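# Carry the glass vial to the window-side balance

## Task

Take the vial from the shelved bench by the door and carry it to the balance on the shelved bench by the window. Set it upright on the balance pan, then close every glass door of the balance. Fail conditions: the balance tips over, gets shoved out of position, or has too much load on its pan; the vial touches the floor; the vial breaks, which happens if it drops more than a few centimetres or is knocked hard; the robot falls over or finishes leaning. The parked cart, the pedal bin and the stool are movable. At the end the gripper must have released the vial and the robot must have backed away from it.

## Robot and tools

ROBOT. A Hello Robot Stretch 3 with one arm. It has a two-wheel differential base (0.33 m long, 0.34 m wide), a lift that slides up a mast, and a telescoping arm that sticks out to the robot's RIGHT, ending in a wrist with a gripper. The base cannot move sideways, so to move the gripper forward or back you drive the base. An on-the-spot turn pivots about the point midway between the wheels, 0.05 m behind the front edge. With the arm retracted and the wrist folded, a turn sweeps a 0.28 m radius; an unfolded, level wrist reaches beyond that. Fast base speed (0.30 m/s, 1.9 rad/s) is only allowed when stowed: lift_m under 0.30, arm_m under 0.03, wrist_yaw_rad over 2.54; otherwise 0.10 m/s and 0.63 rad/s.

FRAMES. Base frame: origin on the floor between the drive wheels, x forward, y left, z up. The odometry frame is the base frame as it was at the start. hand_pose is reported in the base frame, at the point where closed fingertips meet; with all wrist joints at zero its x points up, y back along the arm toward the mast, z toward the rear. Fingertip pads are round, 0.04 m wide.

execute_actions takes "actions", a list run in order (an empty list just returns the current state and images). Each action may contain "robot" (a command, a queue list of up to 8 commands, or {"stop": true}), "steps" (1 to 450 control steps at 30 per second; default 1) and "until" (only with steps; ends the action early once every condition holds). An action with only "steps" waits. A command can hold:
- "base": exactly one of {"translate_m": d}, a straight drive of d metres relative to where the base is when the command begins (positive forward, |d| at most 1), or {"rotate_rad": d}, a relative turn on the spot (positive = counter-clockwise/left, |d| at most 3.2).
- "joints": absolute targets by name, each a single number: lift_m 0 to 1.1 (arm height), arm_m 0 to 0.52 (extension), wrist_yaw_rad -1.345 to 4.42 (0 = along the arm, positive swings toward the front, 3.0 = folded over the base), wrist_pitch_rad -1.57 to 0.451 (negative = fingertips down), wrist_roll_rad -2.911 to 2.911, gripper_m -0.089 to 0.179 (larger is wider; actual fingertip gap is 0.007 smaller when nearly shut, 0.025 smaller when wide, zero below 0.007), head_pan_rad -3.953 to 1.73 (0 forward, positive left, -1.57 looks along the arm), head_tilt_rad -1.53 to 0.419 (negative looks down). Unnamed joints keep their targets.
- "contact_limits": {"arm_m": effort %, 1 to 100}, how hard the arm may push before it halts; it applies until the next arm command.
- In a queue, {"pause_s": s} (max 15) waits. Queue items run one after another once the previous one ends "done" (base or gripper "off_target" also lets it continue); any other ending drops the rest.
A new command takes effect immediately and discards the rest of an older queue. One invalid value rejects the entire call. Motions keep running between calls. To wait for everything to finish, use "steps": 450 with "until": {"robot": {"status": "ended"}}. Other conditions compare fields, e.g. {"lift_m": [">", 0.3]} or {"arm_m_status": ["!=", "moving"]}; {"any": {"status": "ended"}} fires when any one motion or the queue finishes.

zoom_image: {"camera": one of head_camera, nav_camera, wrist_camera, "region": [x0, y0, x1, y1]} in pixels from the image's top-left, at most 504x504; returns a sharper crop of that camera's latest frame. head_camera and nav_camera ride on the head (aimed by head pan/tilt); wrist_camera is on the gripper.

finished_scene: {"scene": n} ends the scene irreversibly and reports success. Make sure all motion has stopped first.

RESULTS. Each result is a snapshot plus one image per camera. base_status shows progress like "moving (translate_m +0.12 of +0.30)". joint_goals, joint_status, measured_speeds, motor_effort (percent, with peak in brackets; positive pushes toward higher values; noisy and biased), refusals, queue (idle/running/done/dropped/stopped) and queue_left appear. Status words: moving, done (within tolerance), off_target (came to rest short, may still push), contact_stop, time_out, stopped, not_commanded, torque_fault. Lines starting "refused:", "dropped:" or "replaced:" explain skipped or superseded goals. "robot.on_its_own" appears when the robot changed a goal itself, a joint is slack or its servo is off, or base_tilt has shifted 3 degrees or more (a lean). lidar_m lists 12 distances for 30-degree sectors, counter-clockwise starting straight ahead, in a plane 0.17 m up; glass is invisible to it. wrist_depth_mm and head_depth_mm are 7x7 grids of median depth in mm. base_odometry counts wheel turns; turned_by_wheels and turned_by_imu give turning since the last result.

GRIPPING. To hold something, command gripper_m smaller than its width; lower squeezes harder, but too hard triggers a stall guard that weakens the grip. To let go, open at least 0.02 beyond where the fingertips made contact. Neither the reading nor "done" proves you are holding it; check the images.

CONTACT. The lift and arm halt with contact_stop when pressing firmly and go slack until commanded again. The base, wrist and head never halt on contact. Wrist servos that strain for several seconds switch off for 10 s (torque_fault) and go limp.

WHAT TO AVOID. Fold or unfold the wrist only with lift_m 0.32 to 0.95, wrist_pitch_rad -0.4 and roll near 0, or the gripper strikes the robot; when yaw is below -0.4 keep pitch at -0.5 or lower. Pushing with the gripper higher than about 0.45 m can tip the robot, and a repeated push after a contact_stop tips it sooner. Do not drive while gripping or pressing something fixed, and do not snag furniture, especially reversing. If the robot leans, reverse the last move in small steps, free the gripper, and lower lift_m to about 0.2 if needed. Move the glass vial low and slow, lower it gently onto the pan, and close the balance doors without shoving the balance. Occasionally loose objects get nudged by an outside force.

Each tool is called as name(argument=value, ...), one argument or row to a line, values as JSON.

## Session

I'll start by looking at the scene.

execute_actions(
  actions=[],
)

Scene clock: 0.00 s.
robot.base_odometry: x=+0.000 y=+0.000 heading=+0.000 (m, m, rad; robot's odometry frame)
robot.turned_by_wheels: +0.000 (rad since the last result)
robot.turned_by_imu: +0.000 (rad since the last result)
robot.base_tilt: forward=+1.1 right=+0.5 (deg)
robot.lidar_m: 1.89 2.16 1.02 0.99 1.04 2.18 1.36 1.80 2.23 1.71 1.81 2.05
robot.head_depth_mm: 1572 2371 2567 2537 2523 2043 2322 / 1588 2387 2571 2553 2504 2497 2310 / 1601 2413 2582 2551 2503 2498 2261 / 1611 2428 2592 2556 2538 2504 2258 / 1628 2453 2590 2527 2528 2409 2219 / 1722 2509 2556 2564 2072 2360 2210 / 1725 2536 2593 2546 2503 2515 2009
robot.base_status: not_commanded
robot.joint_positions: lift_m=+0.413 arm_m=-0.002 wrist_yaw_rad=+3.026 wrist_pitch_rad=-0.545 wrist_roll_rad=-0.008 gripper_m=+0.037 head_pan_rad=-0.019 head_tilt_rad=+0.003
robot.joint_goals: lift_m=+0.413 arm_m=-0.002 wrist_yaw_rad=+3.026 wrist_pitch_rad=-0.545 wrist_roll_rad=-0.008 gripper_m=+0.037 head_pan_rad=-0.019 head_tilt_rad=+0.003
robot.joint_status: lift_m=not_commanded arm_m=not_commanded wrist_yaw_rad=not_commanded wrist_pitch_rad=not_commanded wrist_roll_rad=not_commanded gripper_m=not_commanded head_pan_rad=not_commanded head_tilt_rad=not_commanded
robot.measured_speeds: translate_m=+0.000 rotate_rad=+0.000 lift_m=+0.000 arm_m=+0.000 wrist_yaw_rad=+0.000 wrist_pitch_rad=+0.000 wrist_roll_rad=+0.000 head_pan_rad=+0.000 head_tilt_rad=+0.000
robot: refusals=0 queue=idle queue_left=0
robot.motor_effort: left_wheel=+0 right_wheel=+0 lift_m=+30 arm_m=+0 wrist_yaw_rad=+0 wrist_pitch_rad=+4 wrist_roll_rad=+0 gripper_m=+0 head_pan_rad=+0 head_tilt_rad=+2 (%)
robot.hand_pose: x=+0.0026 y=+0.0622 z=+0.3980 quat_wxyz=(+0.229, +0.688, +0.152, +0.672) (m; robot's base frame)
robot.wrist_depth_mm: 929 - 956 - - - - / - - - - - - - / 958 947 988 - 978 - - / 788 790 788 834 822 819 838 / 659 676 - 704 705 692 698 / 571 577 - 602 585 606 597 / 502 - - - 516 534 535
pictures: head_camera (sideways: a quarter turn clockwise sets it upright), nav_camera (sideways: a quarter turn counterclockwise sets it upright), wrist_camera
Images, in order (width x height): head_camera 896x504, nav_camera 672x504, wrist_camera 644x364.

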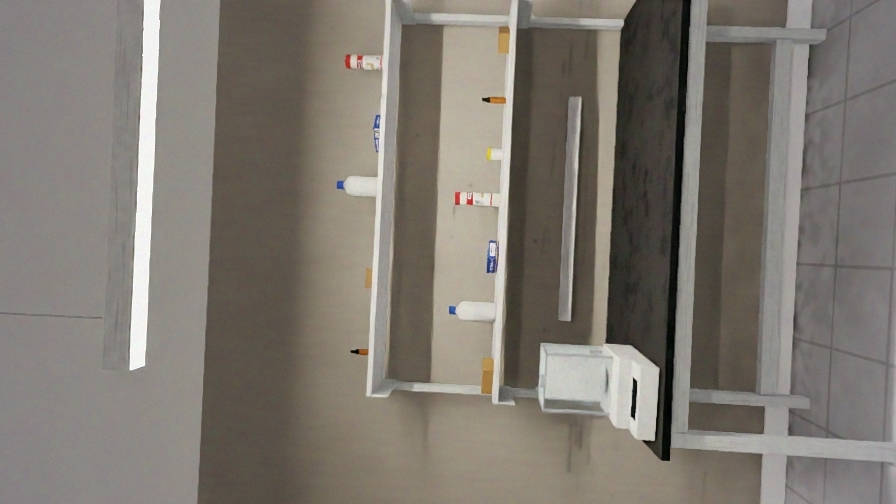

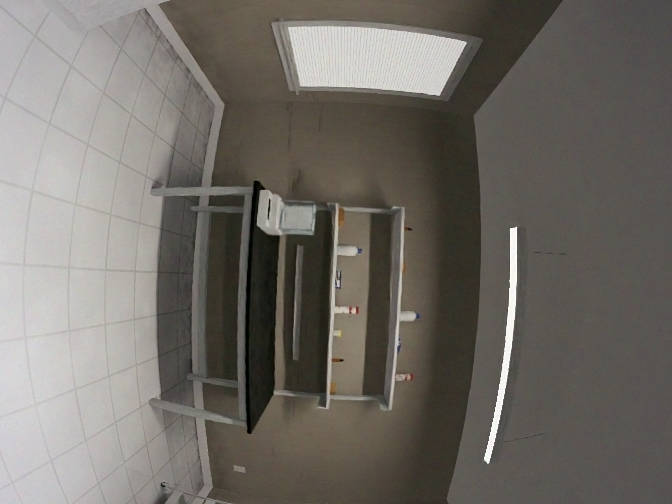

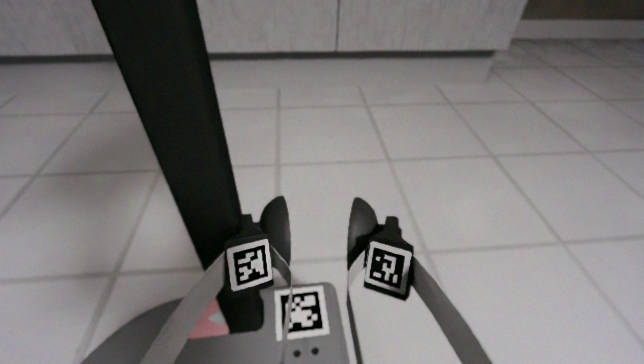

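execute_actions(
  actions=[
    {"robot": {"joints": {"head_pan_rad": -1.57, "head_tilt_rad": -0.2}}, "steps": 200, "until": {"robot": {"status": "ended"}}},
  ],
)

execute_actions(
  actions=[
    {"robot": {"joints": {"head_pan_rad": -3.14, "head_tilt_rad": -0.2}}, "steps": 200, "until": {"robot": {"status": "ended"}}},
  ],
)

execute_actions(
  actions=[
    {"robot": {"joints": {"head_pan_rad": 1.57, "head_tilt_rad": -0.2}}, "steps": 300, "until": {"robot": {"status": "ended"}}},
  ],
)

Scene clock: 4.37 s.
robot.base_odometry: x=+0.000 y=+0.000 heading=+0.000 (m, m, rad; robot's odometry frame)
robot.turned_by_wheels: +0.000 (rad since the last result)
robot.turned_by_imu: +0.000 (rad since the last result)
robot.base_tilt: forward=+1.0 right=+0.6 (deg)
robot.lidar_m: 1.89 2.16 1.01 0.99 1.04 2.18 1.35 1.80 2.22 1.71 1.81 2.05
robot.head_depth_mm: 1904 1964 2042 2125 2169 2210 1733 / 1522 1567 1629 1673 1742 2117 1714 / 1529 1579 1614 1685 1725 1793 1692 / 1539 1595 1636 1678 1738 1800 1687 / 1550 1584 1640 1687 1744 1813 1659 / 1546 1603 1652 1709 1766 1833 1658 / 1979 2023 2093 2178 2230 1874 1643
robot.base_status: not_commanded
robot.joint_positions: lift_m=+0.413 arm_m=-0.002 wrist_yaw_rad=+3.026 wrist_pitch_rad=-0.545 wrist_roll_rad=-0.008 gripper_m=+0.037 head_pan_rad=-1.563 head_tilt_rad=-0.197
robot.joint_goals: lift_m=+0.413 arm_m=-0.002 wrist_yaw_rad=+3.026 wrist_pitch_rad=-0.545 wrist_roll_rad=-0.008 gripper_m=+0.037 head_pan_rad=-1.570 head_tilt_rad=-0.200
robot.joint_status: lift_m=not_commanded arm_m=not_commanded wrist_yaw_rad=not_commanded wrist_pitch_rad=not_commanded wrist_roll_rad=not_commanded gripper_m=not_commanded head_pan_rad=done head_tilt_rad=done
robot.measured_speeds: translate_m=+0.000 rotate_rad=+0.000 lift_m=+0.000 arm_m=+0.000 wrist_yaw_rad=+0.000 wrist_pitch_rad=+0.000 wrist_roll_rad=+0.000 head_pan_rad=+0.000 head_tilt_rad=+0.000
robot: refusals=0 queue=done queue_left=0
robot.motor_effort: left_wheel=+0(0) right_wheel=+0(0) lift_m=+30(31) arm_m=+0(0) wrist_yaw_rad=+0(0) wrist_pitch_rad=+4(4) wrist_roll_rad=+0(0) gripper_m=+0(0) head_pan_rad=-5(45) head_tilt_rad=-1(13) (%)
robot.hand_pose: x=+0.0026 y=+0.0622 z=+0.3980 quat_wxyz=(+0.229, +0.688, +0.152, +0.672) (m; robot's base frame)
robot.wrist_depth_mm: 931 - 989 - - - - / - - - - - - - / 919 962 976 982 992 - - / 775 811 783 815 794 813 826 / 649 657 - 685 682 701 706 / 563 579 - 598 571 596 603 / 498 - - - 523 512 524
pictures: head_camera (sideways: a quarter turn clockwise sets it upright), nav_camera (sideways: a quarter turn counterclockwise sets it upright), wrist_camera
camera_calibration (this result's frames):
head_camera: T_world_to_cam=[[-0.0396141, 0.168547, -0.984897, 1.29711], [0.999114, 0.0207041, -0.0366428, 0.0413267], [0.0142154, -0.985476, -0.169218, 0.178102], [0, 0, 0, 1]] pos_world=[0.00756195, -0.0439641, 1.30917]
nav_camera: T_world_to_cam=[[0.0475317, -0.215439, 0.97536, -1.22657], [-0.996784, -0.0733031, 0.0323845, 0.0129363], [0.06452, -0.973762, -0.21823, 0.232724], [0, 0, 0, 1]] pos_world=[0.0561802, -0.036684, 1.24671]
wrist_camera: T_world_to_cam=[[0.991281, -0.121432, 0.0511439, -0.0261014], [-0.0459277, -0.682242, -0.729682, 0.357105], [0.123499, 0.720972, -0.681871, 0.392797], [0, 0, 0, 1]] pos_world=[-0.00623536, -0.0427335, 0.529745]
Images, in order (width x height): head_camera 896x504, nav_camera 672x504, wrist_camera 644x364.

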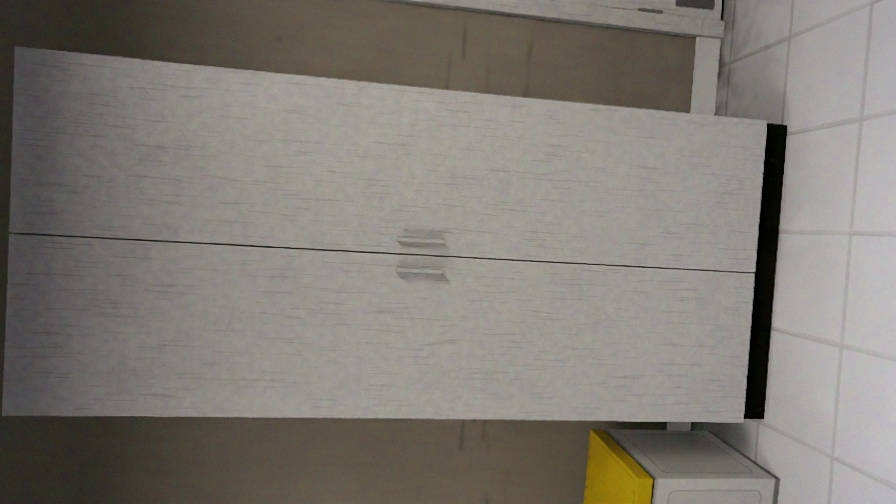

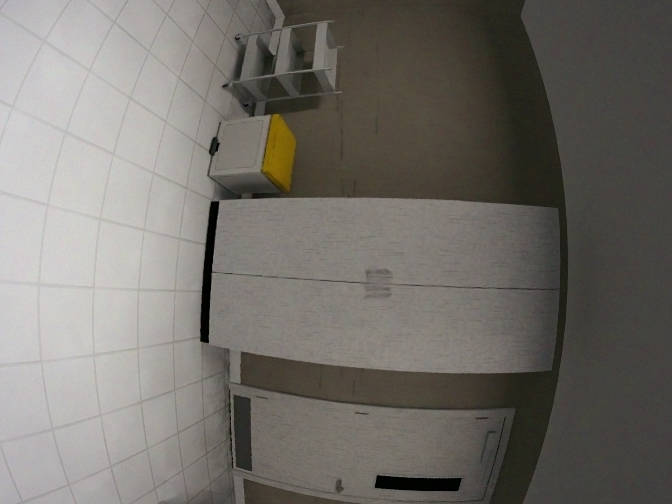

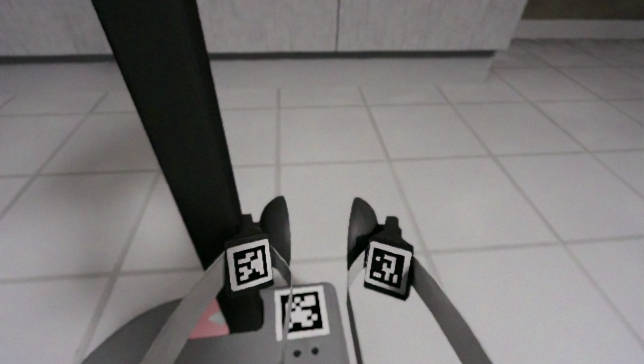

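Scene clock: 5.73 s.
robot.base_odometry: x=+0.000 y=+0.000 heading=+0.000 (m, m, rad; robot's odometry frame)
robot.turned_by_wheels: +0.000 (rad since the last result)
robot.turned_by_imu: +0.000 (rad since the last result)
robot.base_tilt: forward=+1.1 right=+0.8 (deg)
robot.lidar_m: 1.90 2.16 1.02 0.99 1.04 2.18 1.36 1.80 2.22 1.71 1.81 2.05
robot.head_depth_mm: 1896 1943 2007 2065 2132 2193 1727 / 1896 1942 1994 2075 2137 2199 1704 / 1899 1953 1997 2059 2006 2091 1577 / 1911 1957 2022 2054 2173 2166 1679 / 1911 1961 2038 1990 2189 2129 1668 / 1929 1988 2031 1982 1705 2149 1651 / 1923 1992 2054 2086 2185 2082 1638
robot.base_status: not_commanded
robot.joint_positions: lift_m=+0.413 arm_m=-0.002 wrist_yaw_rad=+3.026 wrist_pitch_rad=-0.545 wrist_roll_rad=-0.008 gripper_m=+0.037 head_pan_rad=-3.133 head_tilt_rad=-0.197
robot.joint_goals: lift_m=+0.413 arm_m=-0.002 wrist_yaw_rad=+3.026 wrist_pitch_rad=-0.545 wrist_roll_rad=-0.008 gripper_m=+0.037 head_pan_rad=-3.140 head_tilt_rad=-0.200
robot.joint_status: lift_m=not_commanded arm_m=not_commanded wrist_yaw_rad=not_commanded wrist_pitch_rad=not_commanded wrist_roll_rad=not_commanded gripper_m=not_commanded head_pan_rad=done head_tilt_rad=done
robot.measured_speeds: translate_m=+0.000 rotate_rad=+0.000 lift_m=+0.000 arm_m=+0.000 wrist_yaw_rad=+0.000 wrist_pitch_rad=+0.000 wrist_roll_rad=+0.000 head_pan_rad=+0.000 head_tilt_rad=+0.000
robot: refusals=0 queue=done queue_left=0
robot.motor_effort: left_wheel=+0(0) right_wheel=+0(0) lift_m=+30(31) arm_m=+0(0) wrist_yaw_rad=+0(1) wrist_pitch_rad=+4(4) wrist_roll_rad=+0(0) gripper_m=+1(1) head_pan_rad=-4(44) head_tilt_rad=-1(2) (%)
robot.hand_pose: x=+0.0026 y=+0.0622 z=+0.3980 quat_wxyz=(+0.229, +0.688, +0.152, +0.672) (m; robot's base frame)
robot.wrist_depth_mm: 911 - 997 - - - - / - - - - - - - / 953 940 984 967 - - - / 783 795 795 806 817 816 827 / 651 655 - 673 688 685 723 / 565 576 - 592 580 594 601 / 504 - - - 518 518 530
pictures: head_camera (sideways: a quarter turn clockwise sets it upright), nav_camera (sideways: a quarter turn counterclockwise sets it upright), wrist_camera
camera_calibration (this result's frames):
head_camera: T_world_to_cam=[[0.168625, 0.0397493, -0.984878, 1.29582], [0.0215043, -0.999097, -0.0366413, 0.0472883], [-0.985446, -0.0150005, -0.169327, 0.184343], [0, 0, 0, 1]] pos_world=[-0.0378637, -0.00149697, 1.30917]
nav_camera: T_world_to_cam=[[-0.21551, -0.0477044, 0.975336, -1.22493], [-0.074101, 0.996725, 0.0323772, 0.00731739], [-0.973686, -0.0652958, -0.218339, 0.239199], [0, 0, 0, 1]] pos_world=[-0.030538, -0.0501093, 1.24671]
wrist_camera: T_world_to_cam=[[0.991281, -0.121432, 0.0511437, -0.0261013], [-0.0459279, -0.682242, -0.729682, 0.357105], [0.123499, 0.720971, -0.681871, 0.392797], [0, 0, 0, 1]] pos_world=[-0.00623535, -0.0427335, 0.529745]
Images, in order (width x height): head_camera 896x504, nav_camera 672x504, wrist_camera 644x364.

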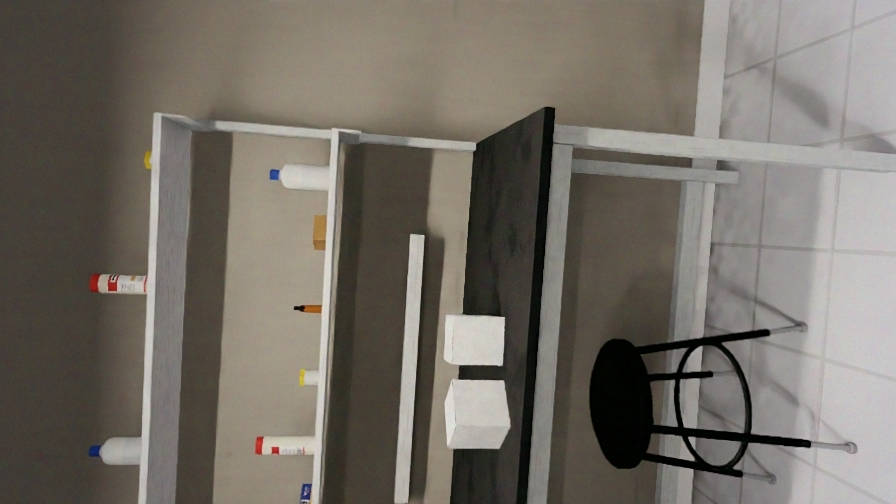

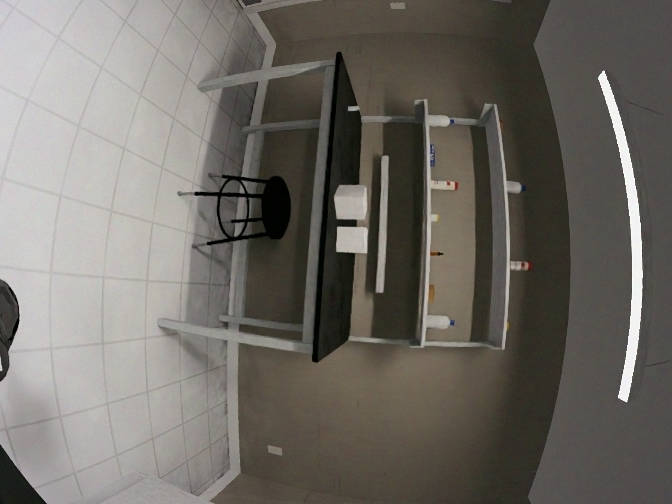

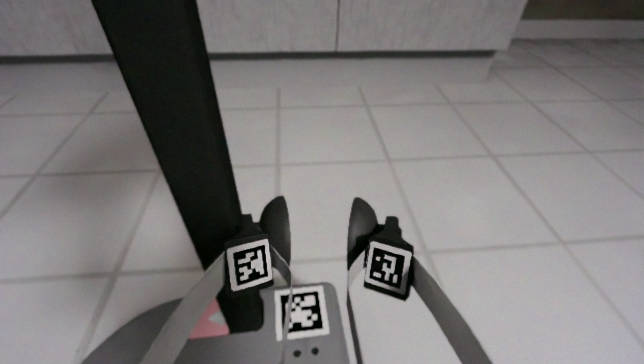

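Scene clock: 8.50 s.
robot.base_odometry: x=+0.000 y=+0.000 heading=+0.000 (m, m, rad; robot's odometry frame)
robot.turned_by_wheels: +0.000 (rad since the last result)
robot.turned_by_imu: +0.000 (rad since the last result)
robot.base_tilt: forward=+1.0 right=+0.7 (deg)
robot.lidar_m: 1.89 2.15 1.01 0.99 1.03 2.18 1.35 1.81 2.23 1.71 1.81 2.05
robot.head_depth_mm: 1108 1136 1178 1257 1064 1017 1055 / 1120 1144 1177 1537 1125 1014 1052 / 1120 1149 1213 1544 1107 1024 1064 / 1138 1150 1402 1549 1087 1027 1062 / 1137 1166 1515 1556 1070 1029 1063 / 1140 1160 1515 1563 1054 1038 1075 / 1139 1163 1514 1560 1037 1036 1073
robot.base_status: not_commanded
robot.joint_positions: lift_m=+0.413 arm_m=-0.002 wrist_yaw_rad=+3.026 wrist_pitch_rad=-0.545 wrist_roll_rad=-0.008 gripper_m=+0.037 head_pan_rad=+1.563 head_tilt_rad=-0.197
robot.joint_goals: lift_m=+0.413 arm_m=-0.002 wrist_yaw_rad=+3.026 wrist_pitch_rad=-0.545 wrist_roll_rad=-0.008 gripper_m=+0.037 head_pan_rad=+1.570 head_tilt_rad=-0.200
robot.joint_status: lift_m=not_commanded arm_m=not_commanded wrist_yaw_rad=not_commanded wrist_pitch_rad=not_commanded wrist_roll_rad=not_commanded gripper_m=not_commanded head_pan_rad=done head_tilt_rad=done
robot.measured_speeds: translate_m=+0.000 rotate_rad=+0.000 lift_m=+0.000 arm_m=+0.000 wrist_yaw_rad=+0.000 wrist_pitch_rad=+0.000 wrist_roll_rad=+0.000 head_pan_rad=+0.000 head_tilt_rad=+0.000
robot: refusals=0 queue=done queue_left=0
robot.motor_effort: left_wheel=+0(0) right_wheel=+0(0) lift_m=+30(30) arm_m=+0(0) wrist_yaw_rad=+0(1) wrist_pitch_rad=+4(4) wrist_roll_rad=+0(0) gripper_m=+1(0) head_pan_rad=+4(46) head_tilt_rad=+0(3) (%)
robot.hand_pose: x=+0.0026 y=+0.0622 z=+0.3980 quat_wxyz=(+0.229, +0.688, +0.152, +0.672) (m; robot's base frame)
robot.wrist_depth_mm: 916 - 983 - - - - / - - - - - - - / 943 973 - 1000 977 - - / 777 788 799 822 811 835 843 / 641 664 - 668 696 704 679 / 566 568 - 596 586 593 612 / 501 - - - 521 519 521
pictures: head_camera (sideways: a quarter turn clockwise sets it upright), nav_camera (sideways: a quarter turn counterclockwise sets it upright), wrist_camera
camera_calibration (this result's frames):
head_camera: T_world_to_cam=[[0.0369005, -0.169271, -0.984879, 1.29662], [-0.999318, -0.00465528, -0.0366413, 0.0535154], [0.00161743, 0.985559, -0.169327, 0.178322], [0, 0, 0, 1]] pos_world=[0.00534455, 0.0439828, 1.30917]
nav_camera: T_world_to_cam=[[-0.0440638, 0.216283, 0.975336, -1.22598], [0.997833, 0.0572845, 0.0323772, 0.000778562], [-0.0488689, 0.974649, -0.218339, 0.233557], [0, 0, 0, 1]] pos_world=[-0.0433844, 0.0374777, 1.24671]
wrist_camera: T_world_to_cam=[[0.991281, -0.121432, 0.0511435, -0.0261013], [-0.0459281, -0.682242, -0.729682, 0.357105], [0.123499, 0.720971, -0.681871, 0.392797], [0, 0, 0, 1]] pos_world=[-0.00623534, -0.0427335, 0.529745]
Images, in order (width x height): head_camera 896x504, nav_camera 672x504, wrist_camera 644x364.

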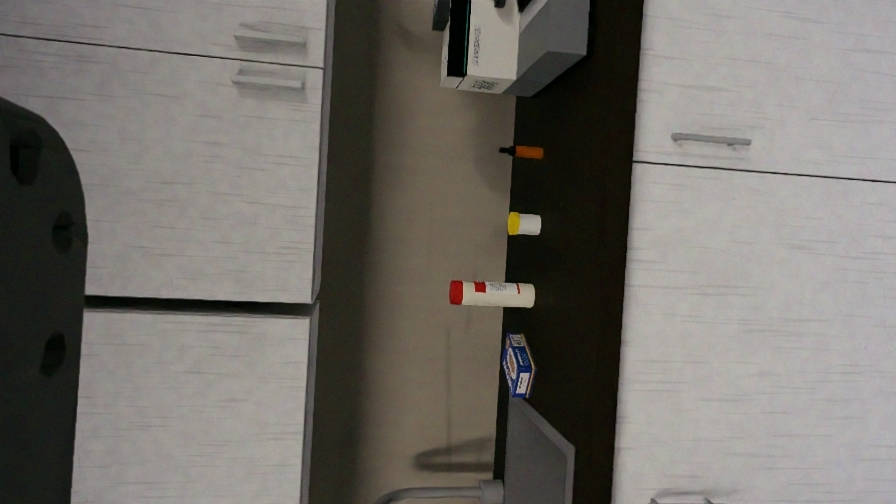

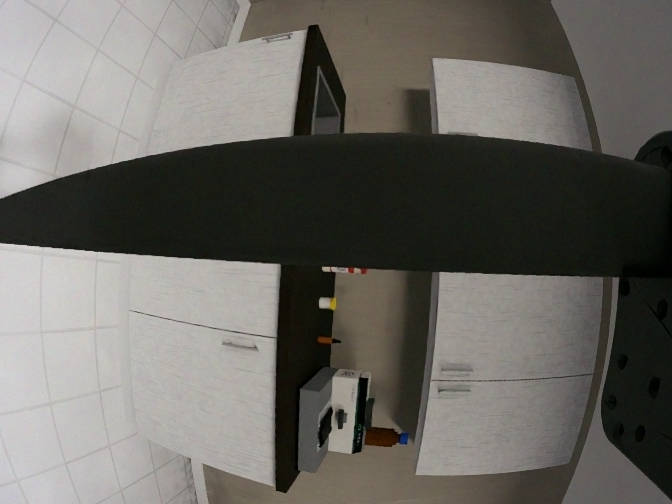

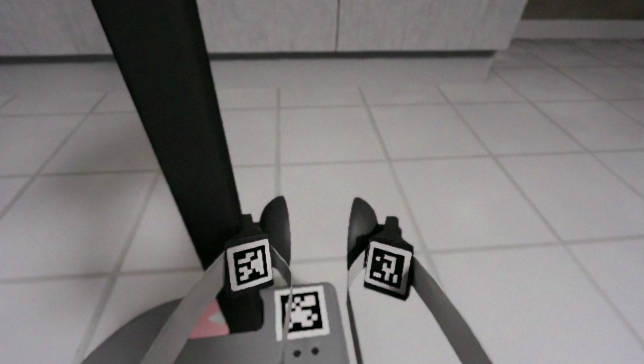

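execute_actions(
  actions=[
    {"robot": {"joints": {"head_pan_rad": -2.65, "head_tilt_rad": -0.2}}, "steps": 300, "until": {"robot": {"status": "ended"}}},
  ],
)

Scene clock: 12.73 s.
robot.base_odometry: x=+0.000 y=+0.000 heading=+0.000 (m, m, rad; robot's odometry frame)
robot.turned_by_wheels: +0.000 (rad since the last result)
robot.turned_by_imu: +0.000 (rad since the last result)
robot.base_tilt: forward=+1.2 right=+0.6 (deg)
robot.lidar_m: 1.89 2.16 1.02 0.99 1.04 2.18 1.36 1.81 2.22 1.71 1.81 2.05
robot.head_depth_mm: 1897 1917 1961 1968 1446 2042 1719 / 1985 2002 2066 2072 1684 2014 1711 / 2116 2160 2232 2158 2313 2202 1682 / 2217 2257 2338 2323 2439 2275 1680 / 2349 2474 2566 2548 2664 2248 1662 / 2537 2659 2749 2836 2863 2036 1649 / 2387 2522 2560 2642 2738 2207 1647
robot.base_status: not_commanded
robot.joint_positions: lift_m=+0.413 arm_m=-0.002 wrist_yaw_rad=+3.026 wrist_pitch_rad=-0.545 wrist_roll_rad=-0.008 gripper_m=+0.037 head_pan_rad=-2.643 head_tilt_rad=-0.197
robot.joint_goals: lift_m=+0.413 arm_m=-0.002 wrist_yaw_rad=+3.026 wrist_pitch_rad=-0.545 wrist_roll_rad=-0.008 gripper_m=+0.037 head_pan_rad=-2.650 head_tilt_rad=-0.200
robot.joint_status: lift_m=not_commanded arm_m=not_commanded wrist_yaw_rad=not_commanded wrist_pitch_rad=not_commanded wrist_roll_rad=not_commanded gripper_m=not_commanded head_pan_rad=done head_tilt_rad=done
robot.measured_speeds: translate_m=+0.000 rotate_rad=+0.000 lift_m=+0.000 arm_m=+0.000 wrist_yaw_rad=+0.000 wrist_pitch_rad=+0.000 wrist_roll_rad=+0.000 head_pan_rad=+0.000 head_tilt_rad=+0.000
robot: refusals=0 queue=done queue_left=0
robot.motor_effort: left_wheel=+0(0) right_wheel=+0(0) lift_m=+31(30) arm_m=+0(0) wrist_yaw_rad=+1(0) wrist_pitch_rad=+4(4) wrist_roll_rad=+0(0) gripper_m=+0(1) head_pan_rad=-5(44) head_tilt_rad=+0(0) (%)
robot.hand_pose: x=+0.0026 y=+0.0622 z=+0.3980 quat_wxyz=(+0.229, +0.688, +0.152, +0.672) (m; robot's base frame)
robot.wrist_depth_mm: 935 - 952 996 - - - / - - - - - - - / 927 927 999 995 972 - - / 775 776 794 794 784 801 824 / 688 658 - 681 692 706 687 / 574 578 - 607 590 595 598 / 504 - - - 514 525 523
pictures: head_camera (sideways: a quarter turn clockwise sets it upright), nav_camera (sideways: a quarter turn counterclockwise sets it upright), wrist_camera
camera_calibration (this result's frames):
head_camera: T_world_to_cam=[[0.13014, 0.114466, -0.984866, 1.29604], [0.489178, -0.871414, -0.0366404, 0.0444343], [-0.86242, -0.477006, -0.1694, 0.183687], [0, 0, 0, 1]] pos_world=[-0.0319866, -0.0220116, 1.30917]
nav_camera: T_world_to_cam=[[-0.167763, -0.14355, 0.97532, -1.2252], [-0.534469, 0.844568, 0.0323724, 0.0101319], [-0.828371, -0.515847, -0.218411, 0.238405], [0, 0, 0, 1]] pos_world=[-0.00264056, -0.0614539, 1.2467]
wrist_camera: T_world_to_cam=[[0.991281, -0.121432, 0.0511437, -0.0261014], [-0.0459278, -0.682242, -0.729683, 0.357105], [0.123499, 0.720972, -0.681871, 0.392797], [0, 0, 0, 1]] pos_world=[-0.00623535, -0.0427335, 0.529745]
Images, in order (width x height): head_camera 896x504, nav_camera 672x504, wrist_camera 644x364.

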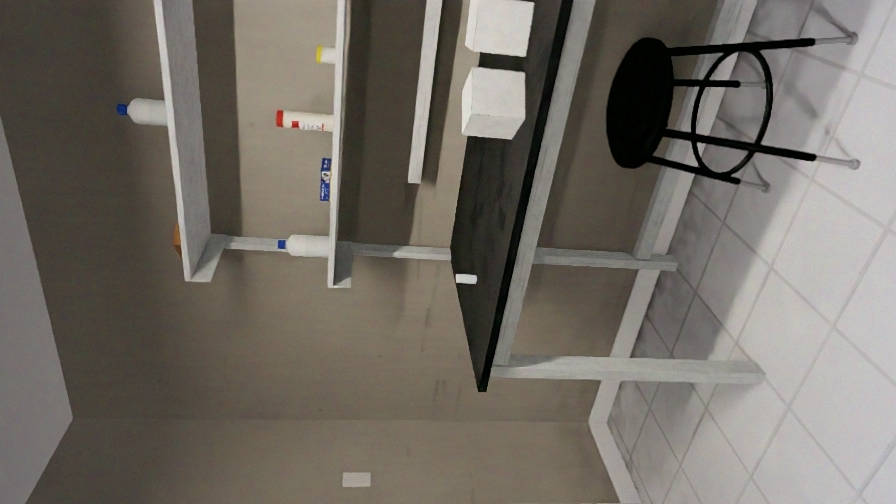

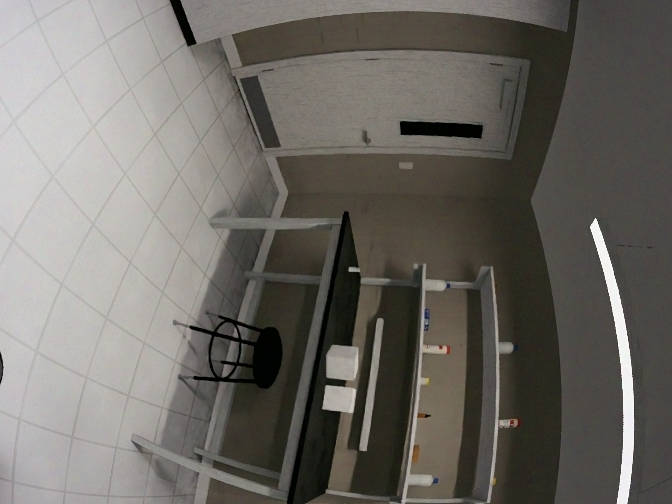

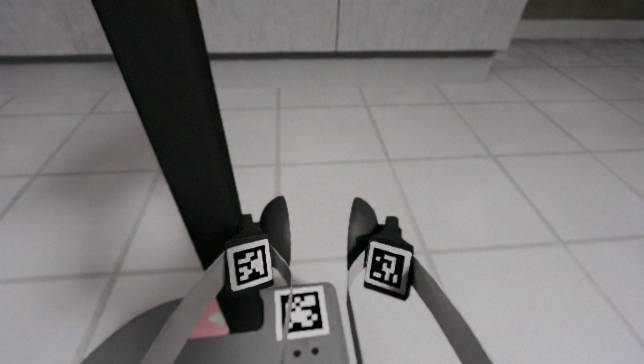

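zoom_image(
  camera="head_camera",
  region=[420, 230, 520, 330],
)

Region (420, 230, 520, 330) of head_camera's 896x504 image, scaled by 5.040, with more detail than that image has.

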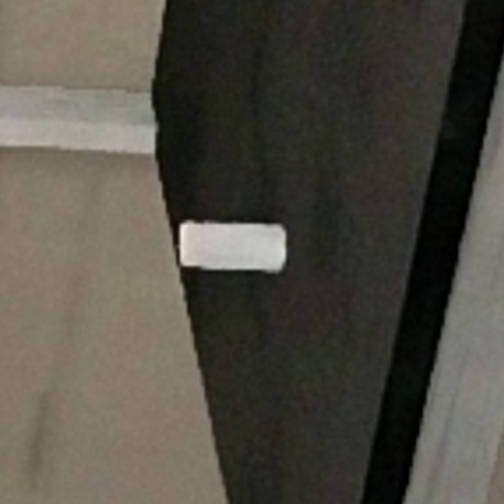

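execute_actions(
  actions=[
    {"robot": {"joints": {"head_pan_rad": 0.2, "head_tilt_rad": -0.15}}, "steps": 300, "until": {"robot": {"status": "ended"}}},
  ],
)

Scene clock: 24.50 s.
robot.base_odometry: x=+0.000 y=+0.000 heading=+0.000 (m, m, rad; robot's odometry frame)
robot.turned_by_wheels: +0.000 (rad since the last result)
robot.turned_by_imu: +0.000 (rad since the last result)
robot.base_tilt: forward=+0.9 right=+0.6 (deg)
robot.lidar_m: 1.89 2.15 1.02 0.99 1.04 2.17 1.36 1.80 2.22 1.71 1.81 2.06
robot.head_depth_mm: 2178 2351 2406 2447 2154 2416 1806 / 2216 2365 2453 2500 2117 2469 1789 / 2251 2466 2492 2579 2299 2445 1785 / 2276 2506 2588 2408 1996 2413 1757 / 2296 2579 2632 2689 2810 2263 1750 / 2354 2652 2704 2803 2850 2367 1728 / 2362 2625 2735 2773 2866 2315 1713
robot.base_status: not_commanded
robot.joint_positions: lift_m=+0.413 arm_m=-0.002 wrist_yaw_rad=+3.026 wrist_pitch_rad=-0.545 wrist_roll_rad=-0.008 gripper_m=+0.037 head_pan_rad=+0.193 head_tilt_rad=-0.162
robot.joint_goals: lift_m=+0.413 arm_m=-0.002 wrist_yaw_rad=+3.026 wrist_pitch_rad=-0.545 wrist_roll_rad=-0.008 gripper_m=+0.037 head_pan_rad=+0.200 head_tilt_rad=-0.150
robot.joint_status: lift_m=not_commanded arm_m=not_commanded wrist_yaw_rad=not_commanded wrist_pitch_rad=not_commanded wrist_roll_rad=not_commanded gripper_m=not_commanded head_pan_rad=done head_tilt_rad=done
robot.measured_speeds: translate_m=+0.000 rotate_rad=+0.000 lift_m=+0.000 arm_m=+0.000 wrist_yaw_rad=+0.000 wrist_pitch_rad=+0.000 wrist_roll_rad=+0.000 head_pan_rad=+0.000 head_tilt_rad=+0.000
robot: refusals=0 queue=done queue_left=0
robot.motor_effort: left_wheel=+0(0) right_wheel=+0(0) lift_m=+30(30) arm_m=+0(0) wrist_yaw_rad=+0(1) wrist_pitch_rad=+4(4) wrist_roll_rad=+0(0) gripper_m=+0(0) head_pan_rad=+4(44) head_tilt_rad=+4(6) (%)
robot.hand_pose: x=+0.0026 y=+0.0622 z=+0.3980 quat_wxyz=(+0.229, +0.688, +0.152, +0.672) (m; robot's base frame)
robot.wrist_depth_mm: 932 - 956 992 - - - / - - - - - - - / 958 960 983 957 1000 - - / 796 788 779 800 808 825 829 / 656 663 - 690 689 706 682 / 562 581 - 601 574 592 601 / 509 - - - 515 522 524
pictures: head_camera (sideways: a quarter turn clockwise sets it upright), nav_camera (sideways: a quarter turn counterclockwise sets it upright), wrist_camera
camera_calibration (this result's frames):
head_camera: T_world_to_cam=[[-0.123862, -0.0631572, -0.990287, 1.30469], [-0.202581, 0.978563, -0.0370711, 0.0492165], [0.9714, 0.196022, -0.134002, 0.126423], [0, 0, 0, 1]] pos_world=[0.0487647, 0.00945723, 1.31078]
nav_camera: T_world_to_cam=[[0.168807, 0.0796128, 0.982429, -1.23655], [0.253974, -0.966589, 0.0346899, 0.0023037], [0.952366, 0.243655, -0.183386, 0.181954], [0, 0, 0, 1]] pos_world=[0.0348664, 0.0563381, 1.24811]
wrist_camera: T_world_to_cam=[[0.991281, -0.121432, 0.0511436, -0.0261013], [-0.0459279, -0.682242, -0.729682, 0.357105], [0.123499, 0.720972, -0.681871, 0.392797], [0, 0, 0, 1]] pos_world=[-0.00623537, -0.0427335, 0.529745]
Images, in order (width x height): head_camera 896x504, nav_camera 672x504, wrist_camera 644x364.

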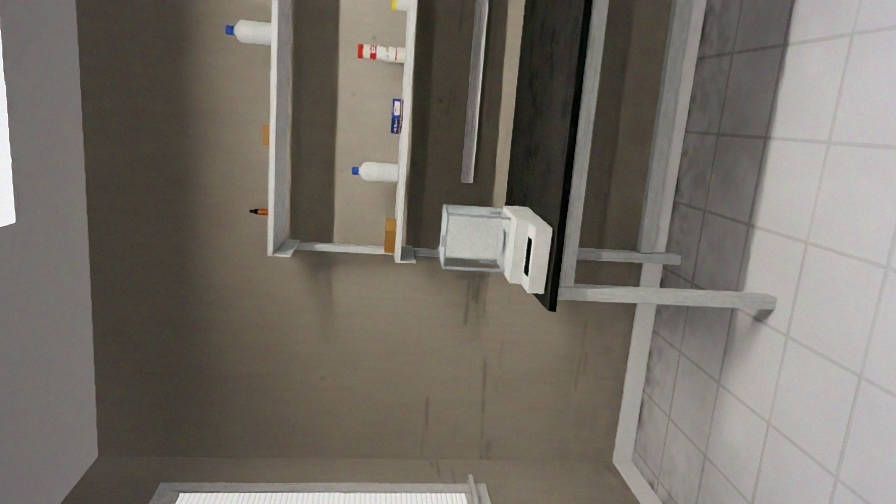

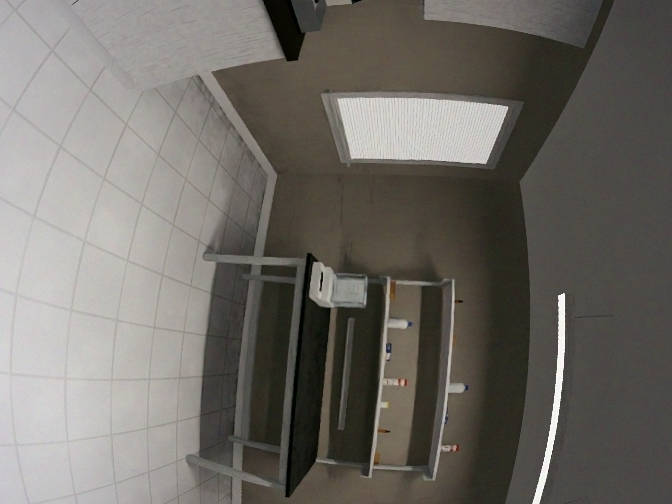

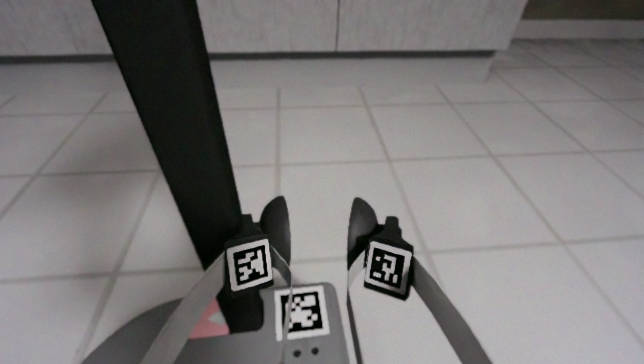

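zoom_image(
  camera="head_camera",
  region=[425, 185, 565, 315],
)

Region (425, 185, 565, 315) of head_camera's 896x504 image, scaled by 3.600, with more detail than that image has; it fills the top 468 rows of this view, and the rest is white.

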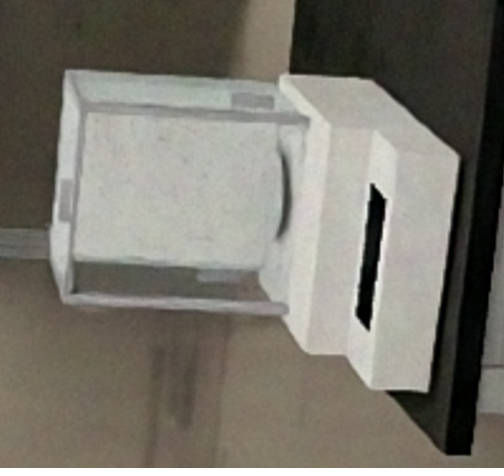

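execute_actions(
  actions=[
    {"robot": [{"joints": {"lift_m": 0.27}}, {"base": {"rotate_rad": 0.536}}, {"base": {"translate_m": 0.93}}, {"base": {"translate_m": 0.93}}, {"base": {"rotate_rad": -0.536}, "joints": {"head_pan_rad": -1.0, "head_tilt_rad": -0.6}}], "steps": 450, "until": {"robot": {"status": "ended"}}},
  ],
)

Scene clock: 62.10 s.
robot.base_odometry: x=+1.599 y=+0.950 heading=+0.000 (m, m, rad; robot's odometry frame)
robot.turned_by_wheels: +0.000 (rad since the last result)
robot.turned_by_imu: +0.001 (rad since the last result)
robot.base_tilt: forward=+1.1 right=+0.6 (deg)
robot.lidar_m: 1.07 0.78 0.59 0.57 0.60 0.83 0.80 3.31 2.77 1.91 0.54 1.01
robot.head_depth_mm: 2417 2808 1588 2004 1878 1502 1243 / 1798 2317 1553 1024 1788 1484 1237 / 1610 1920 1529 968 748 1465 1235 / 1250 1631 1300 816 720 821 1041 / 1220 1413 830 788 773 1445 1206 / 904 1270 822 847 1509 1442 1205 / 1001 1140 1208 964 1439 1385 1199
robot.base_status: done (rotate_rad -0.5358 of -0.5360)
robot.joint_positions: lift_m=+0.270 arm_m=-0.002 wrist_yaw_rad=+3.026 wrist_pitch_rad=-0.546 wrist_roll_rad=-0.008 gripper_m=+0.037 head_pan_rad=-0.993 head_tilt_rad=-0.593
robot.joint_goals: lift_m=+0.270 arm_m=-0.002 wrist_yaw_rad=+3.026 wrist_pitch_rad=-0.546 wrist_roll_rad=-0.008 gripper_m=+0.037 head_pan_rad=-1.000 head_tilt_rad=-0.600
robot.joint_status: lift_m=done arm_m=not_commanded wrist_yaw_rad=not_commanded wrist_pitch_rad=not_commanded wrist_roll_rad=not_commanded gripper_m=not_commanded head_pan_rad=done head_tilt_rad=done
robot.measured_speeds: translate_m=+0.000 rotate_rad=+0.000 lift_m=+0.000 arm_m=+0.000 wrist_yaw_rad=+0.000 wrist_pitch_rad=+0.000 wrist_roll_rad=+0.000 head_pan_rad=+0.000 head_tilt_rad=+0.000
robot: refusals=0 queue=done queue_left=0
robot.motor_effort: left_wheel=+4(10) right_wheel=-2(8) lift_m=+23(32) arm_m=+0(0) wrist_yaw_rad=+0(1) wrist_pitch_rad=+4(4) wrist_roll_rad=+0(0) gripper_m=+1(0) head_pan_rad=-4(45) head_tilt_rad=-2(21) (%)
robot.hand_pose: x=+0.0026 y=+0.0621 z=+0.2554 quat_wxyz=(+0.229, +0.688, +0.152, +0.672) (m; robot's base frame)
robot.wrist_depth_mm: 541 - 571 591 606 629 633 / 609 630 641 660 656 696 711 / 665 671 669 710 713 735 734 / 562 569 582 583 585 597 601 / 471 509 - - 508 504 506 / - - - - 420 434 432 / - - - - 379 381 383
pictures: head_camera (sideways: a quarter turn clockwise sets it upright), nav_camera (sideways: a quarter turn counterclockwise sets it upright), wrist_camera
camera_calibration (this result's frames):
head_camera: T_world_to_cam=[[-0.324432, 0.427419, -0.843834, 1.11472], [0.822875, 0.567485, -0.0289307, 0.0323445], [0.466498, -0.703756, -0.535823, 0.65244], [0, 0, 0, 1]] pos_world=[0.030675, -0.0356514, 1.29117]
nav_camera: T_world_to_cam=[[0.352411, -0.456517, 0.816945, -1.02172], [-0.795649, -0.605739, 0.00473189, 0.0477196], [0.492696, -0.651669, -0.576696, 0.696588], [0, 0, 0, 1]] pos_world=[0.0548281, 0.0164183, 1.23618]
wrist_camera: T_world_to_cam=[[0.991285, -0.121397, 0.051148, -0.0188117], [-0.0459868, -0.682746, -0.729207, 0.252864], [0.123445, 0.7205, -0.682379, 0.295785], [0, 0, 0, 1]] pos_world=[-0.00623704, -0.0427553, 0.38719]
Images, in order (width x height): head_camera 896x504, nav_camera 672x504, wrist_camera 644x364.

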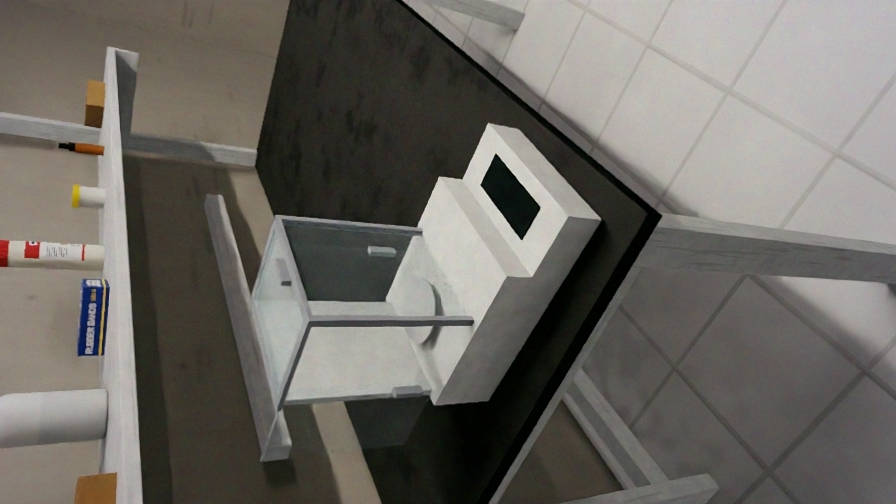

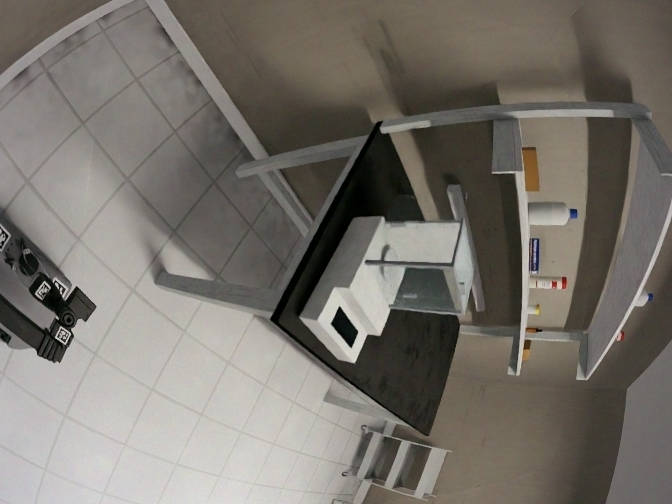

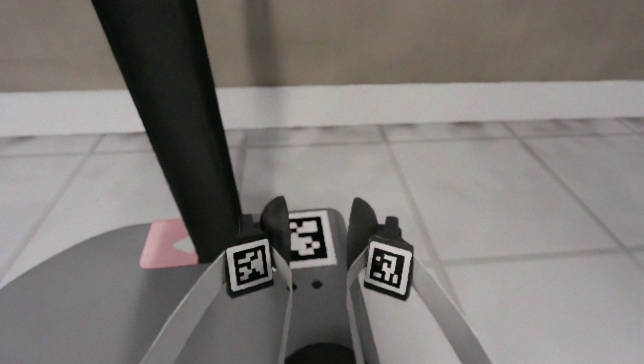

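zoom_image(
  camera="head_camera",
  region=[230, 190, 500, 470],
)

Region (230, 190, 500, 470) of head_camera's 896x504 image, scaled by 1.800, with more detail than that image has; it fills the left 486 columns of this view, and the rest is white.

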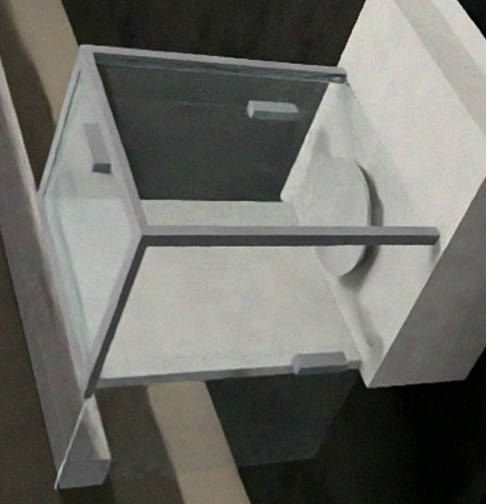

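execute_actions(
  actions=[
    {"robot": {"base": {"translate_m": 0.45}, "joints": {"head_pan_rad": -1.57, "head_tilt_rad": -0.7}}, "steps": 450, "until": {"robot": {"status": "ended"}}},
  ],
)

Scene clock: 74.63 s.
robot.base_odometry: x=+2.049 y=+0.950 heading=+0.000 (m, m, rad; robot's odometry frame)
robot.turned_by_wheels: +0.000 (rad since the last result)
robot.turned_by_imu: +0.000 (rad since the last result)
robot.base_tilt: forward=+1.0 right=+0.6 (deg)
robot.lidar_m: 0.62 0.65 0.57 0.56 0.58 0.82 1.25 3.72 0.50 1.67 0.66 0.64
robot.head_depth_mm: 2574 2860 2826 2165 1691 1405 1184 / 2632 2743 2704 807 656 1317 1178 / 2636 2550 1192 718 665 1304 1102 / 2681 2814 1060 676 665 1369 1164 / 2658 1818 1003 671 672 1351 1159 / 1705 1760 1030 811 708 1344 1157 / 790 1426 1124 831 702 1311 1144
robot.base_status: done (translate_m +0.4500 of +0.4500)
robot.joint_positions: lift_m=+0.270 arm_m=-0.002 wrist_yaw_rad=+3.026 wrist_pitch_rad=-0.546 wrist_roll_rad=-0.008 gripper_m=+0.037 head_pan_rad=-1.563 head_tilt_rad=-0.691
robot.joint_goals: lift_m=+0.270 arm_m=-0.002 wrist_yaw_rad=+3.026 wrist_pitch_rad=-0.546 wrist_roll_rad=-0.008 gripper_m=+0.037 head_pan_rad=-1.570 head_tilt_rad=-0.700
robot.joint_status: lift_m=done arm_m=not_commanded wrist_yaw_rad=not_commanded wrist_pitch_rad=not_commanded wrist_roll_rad=not_commanded gripper_m=not_commanded head_pan_rad=done head_tilt_rad=done
robot.measured_speeds: translate_m=+0.000 rotate_rad=+0.000 lift_m=+0.000 arm_m=+0.000 wrist_yaw_rad=+0.000 wrist_pitch_rad=+0.000 wrist_roll_rad=+0.000 head_pan_rad=+0.000 head_tilt_rad=+0.000
robot: refusals=0 queue=done queue_left=0
robot.motor_effort: left_wheel=+4(11) right_wheel=-2(4) lift_m=+23(23) arm_m=+0(0) wrist_yaw_rad=+0(1) wrist_pitch_rad=+4(4) wrist_roll_rad=+0(0) gripper_m=+1(1) head_pan_rad=-4(38) head_tilt_rad=-3(9) (%)
robot.hand_pose: x=+0.0026 y=+0.0621 z=+0.2554 quat_wxyz=(+0.229, +0.688, +0.152, +0.672) (m; robot's base frame)
robot.wrist_depth_mm: 530 - 557 576 577 618 615 / 601 602 617 642 659 682 660 / 625 654 653 699 691 708 641 / 554 570 574 574 597 598 601 / 477 511 - - 505 508 501 / - - - - 416 429 434 / - - - - 373 375 388
pictures: head_camera (sideways: a quarter turn clockwise sets it upright), nav_camera (sideways: a quarter turn counterclockwise sets it upright), wrist_camera
camera_calibration (this result's frames):
head_camera: T_world_to_cam=[[-0.0430276, 0.615123, -0.787256, 1.03924], [0.998997, 0.0362727, -0.0262586, 0.0277879], [0.0124036, -0.787596, -0.616067, 0.759604], [0, 0, 0, 1]] pos_world=[0.0075344, -0.0420101, 1.28685]
nav_camera: T_world_to_cam=[[0.0508536, -0.651891, 0.756606, -0.941226], [-0.996746, -0.0805711, -0.00242591, 0.0582652], [0.062542, -0.754021, -0.653867, 0.799601], [0, 0, 0, 1]] pos_world=[0.0559316, -0.0059665, 1.23511]
wrist_camera: T_world_to_cam=[[0.991285, -0.121396, 0.0511481, -0.0188115], [-0.0459888, -0.682763, -0.729191, 0.252854], [0.123443, 0.720484, -0.682396, 0.295789], [0, 0, 0, 1]] pos_world=[-0.0062371, -0.0427558, 0.387187]
Images, in order (width x height): head_camera 896x504, nav_camera 672x504, wrist_camera 644x364.

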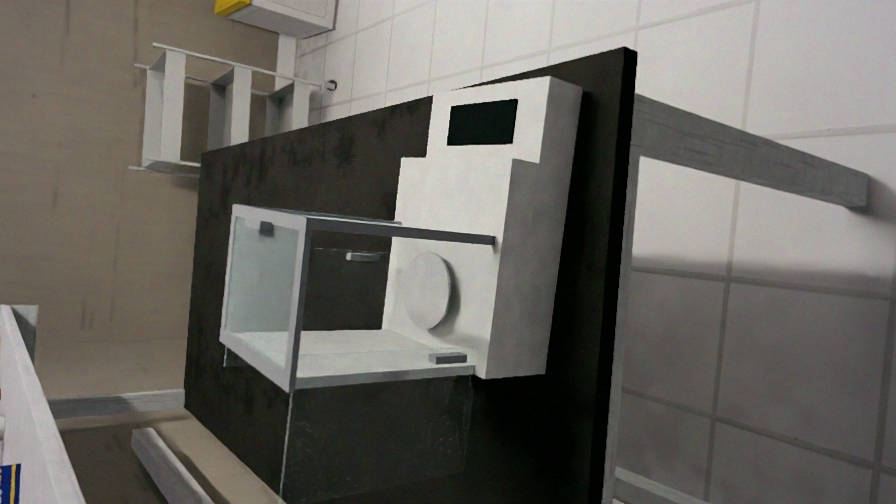

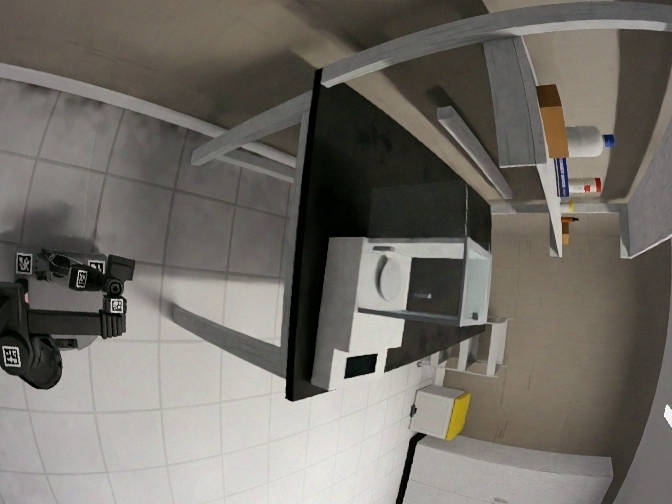

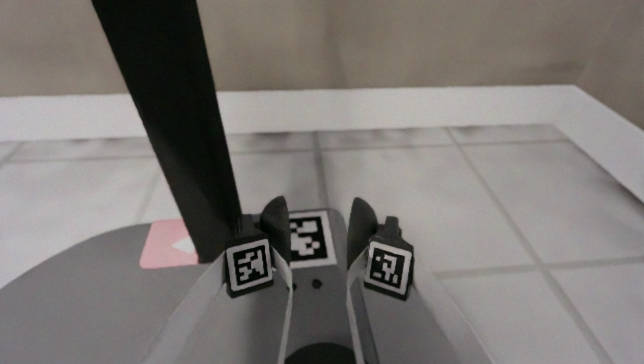

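zoom_image(
  camera="head_camera",
  region=[200, 180, 520, 420],
)

Region (200, 180, 520, 420) of head_camera's 896x504 image, scaled by 1.575, with more detail than that image has; it fills the top 378 rows of this view, and the rest is white.

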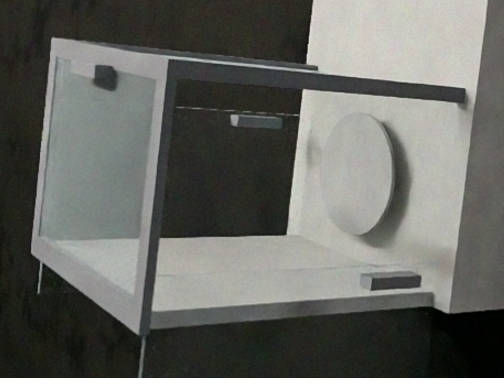

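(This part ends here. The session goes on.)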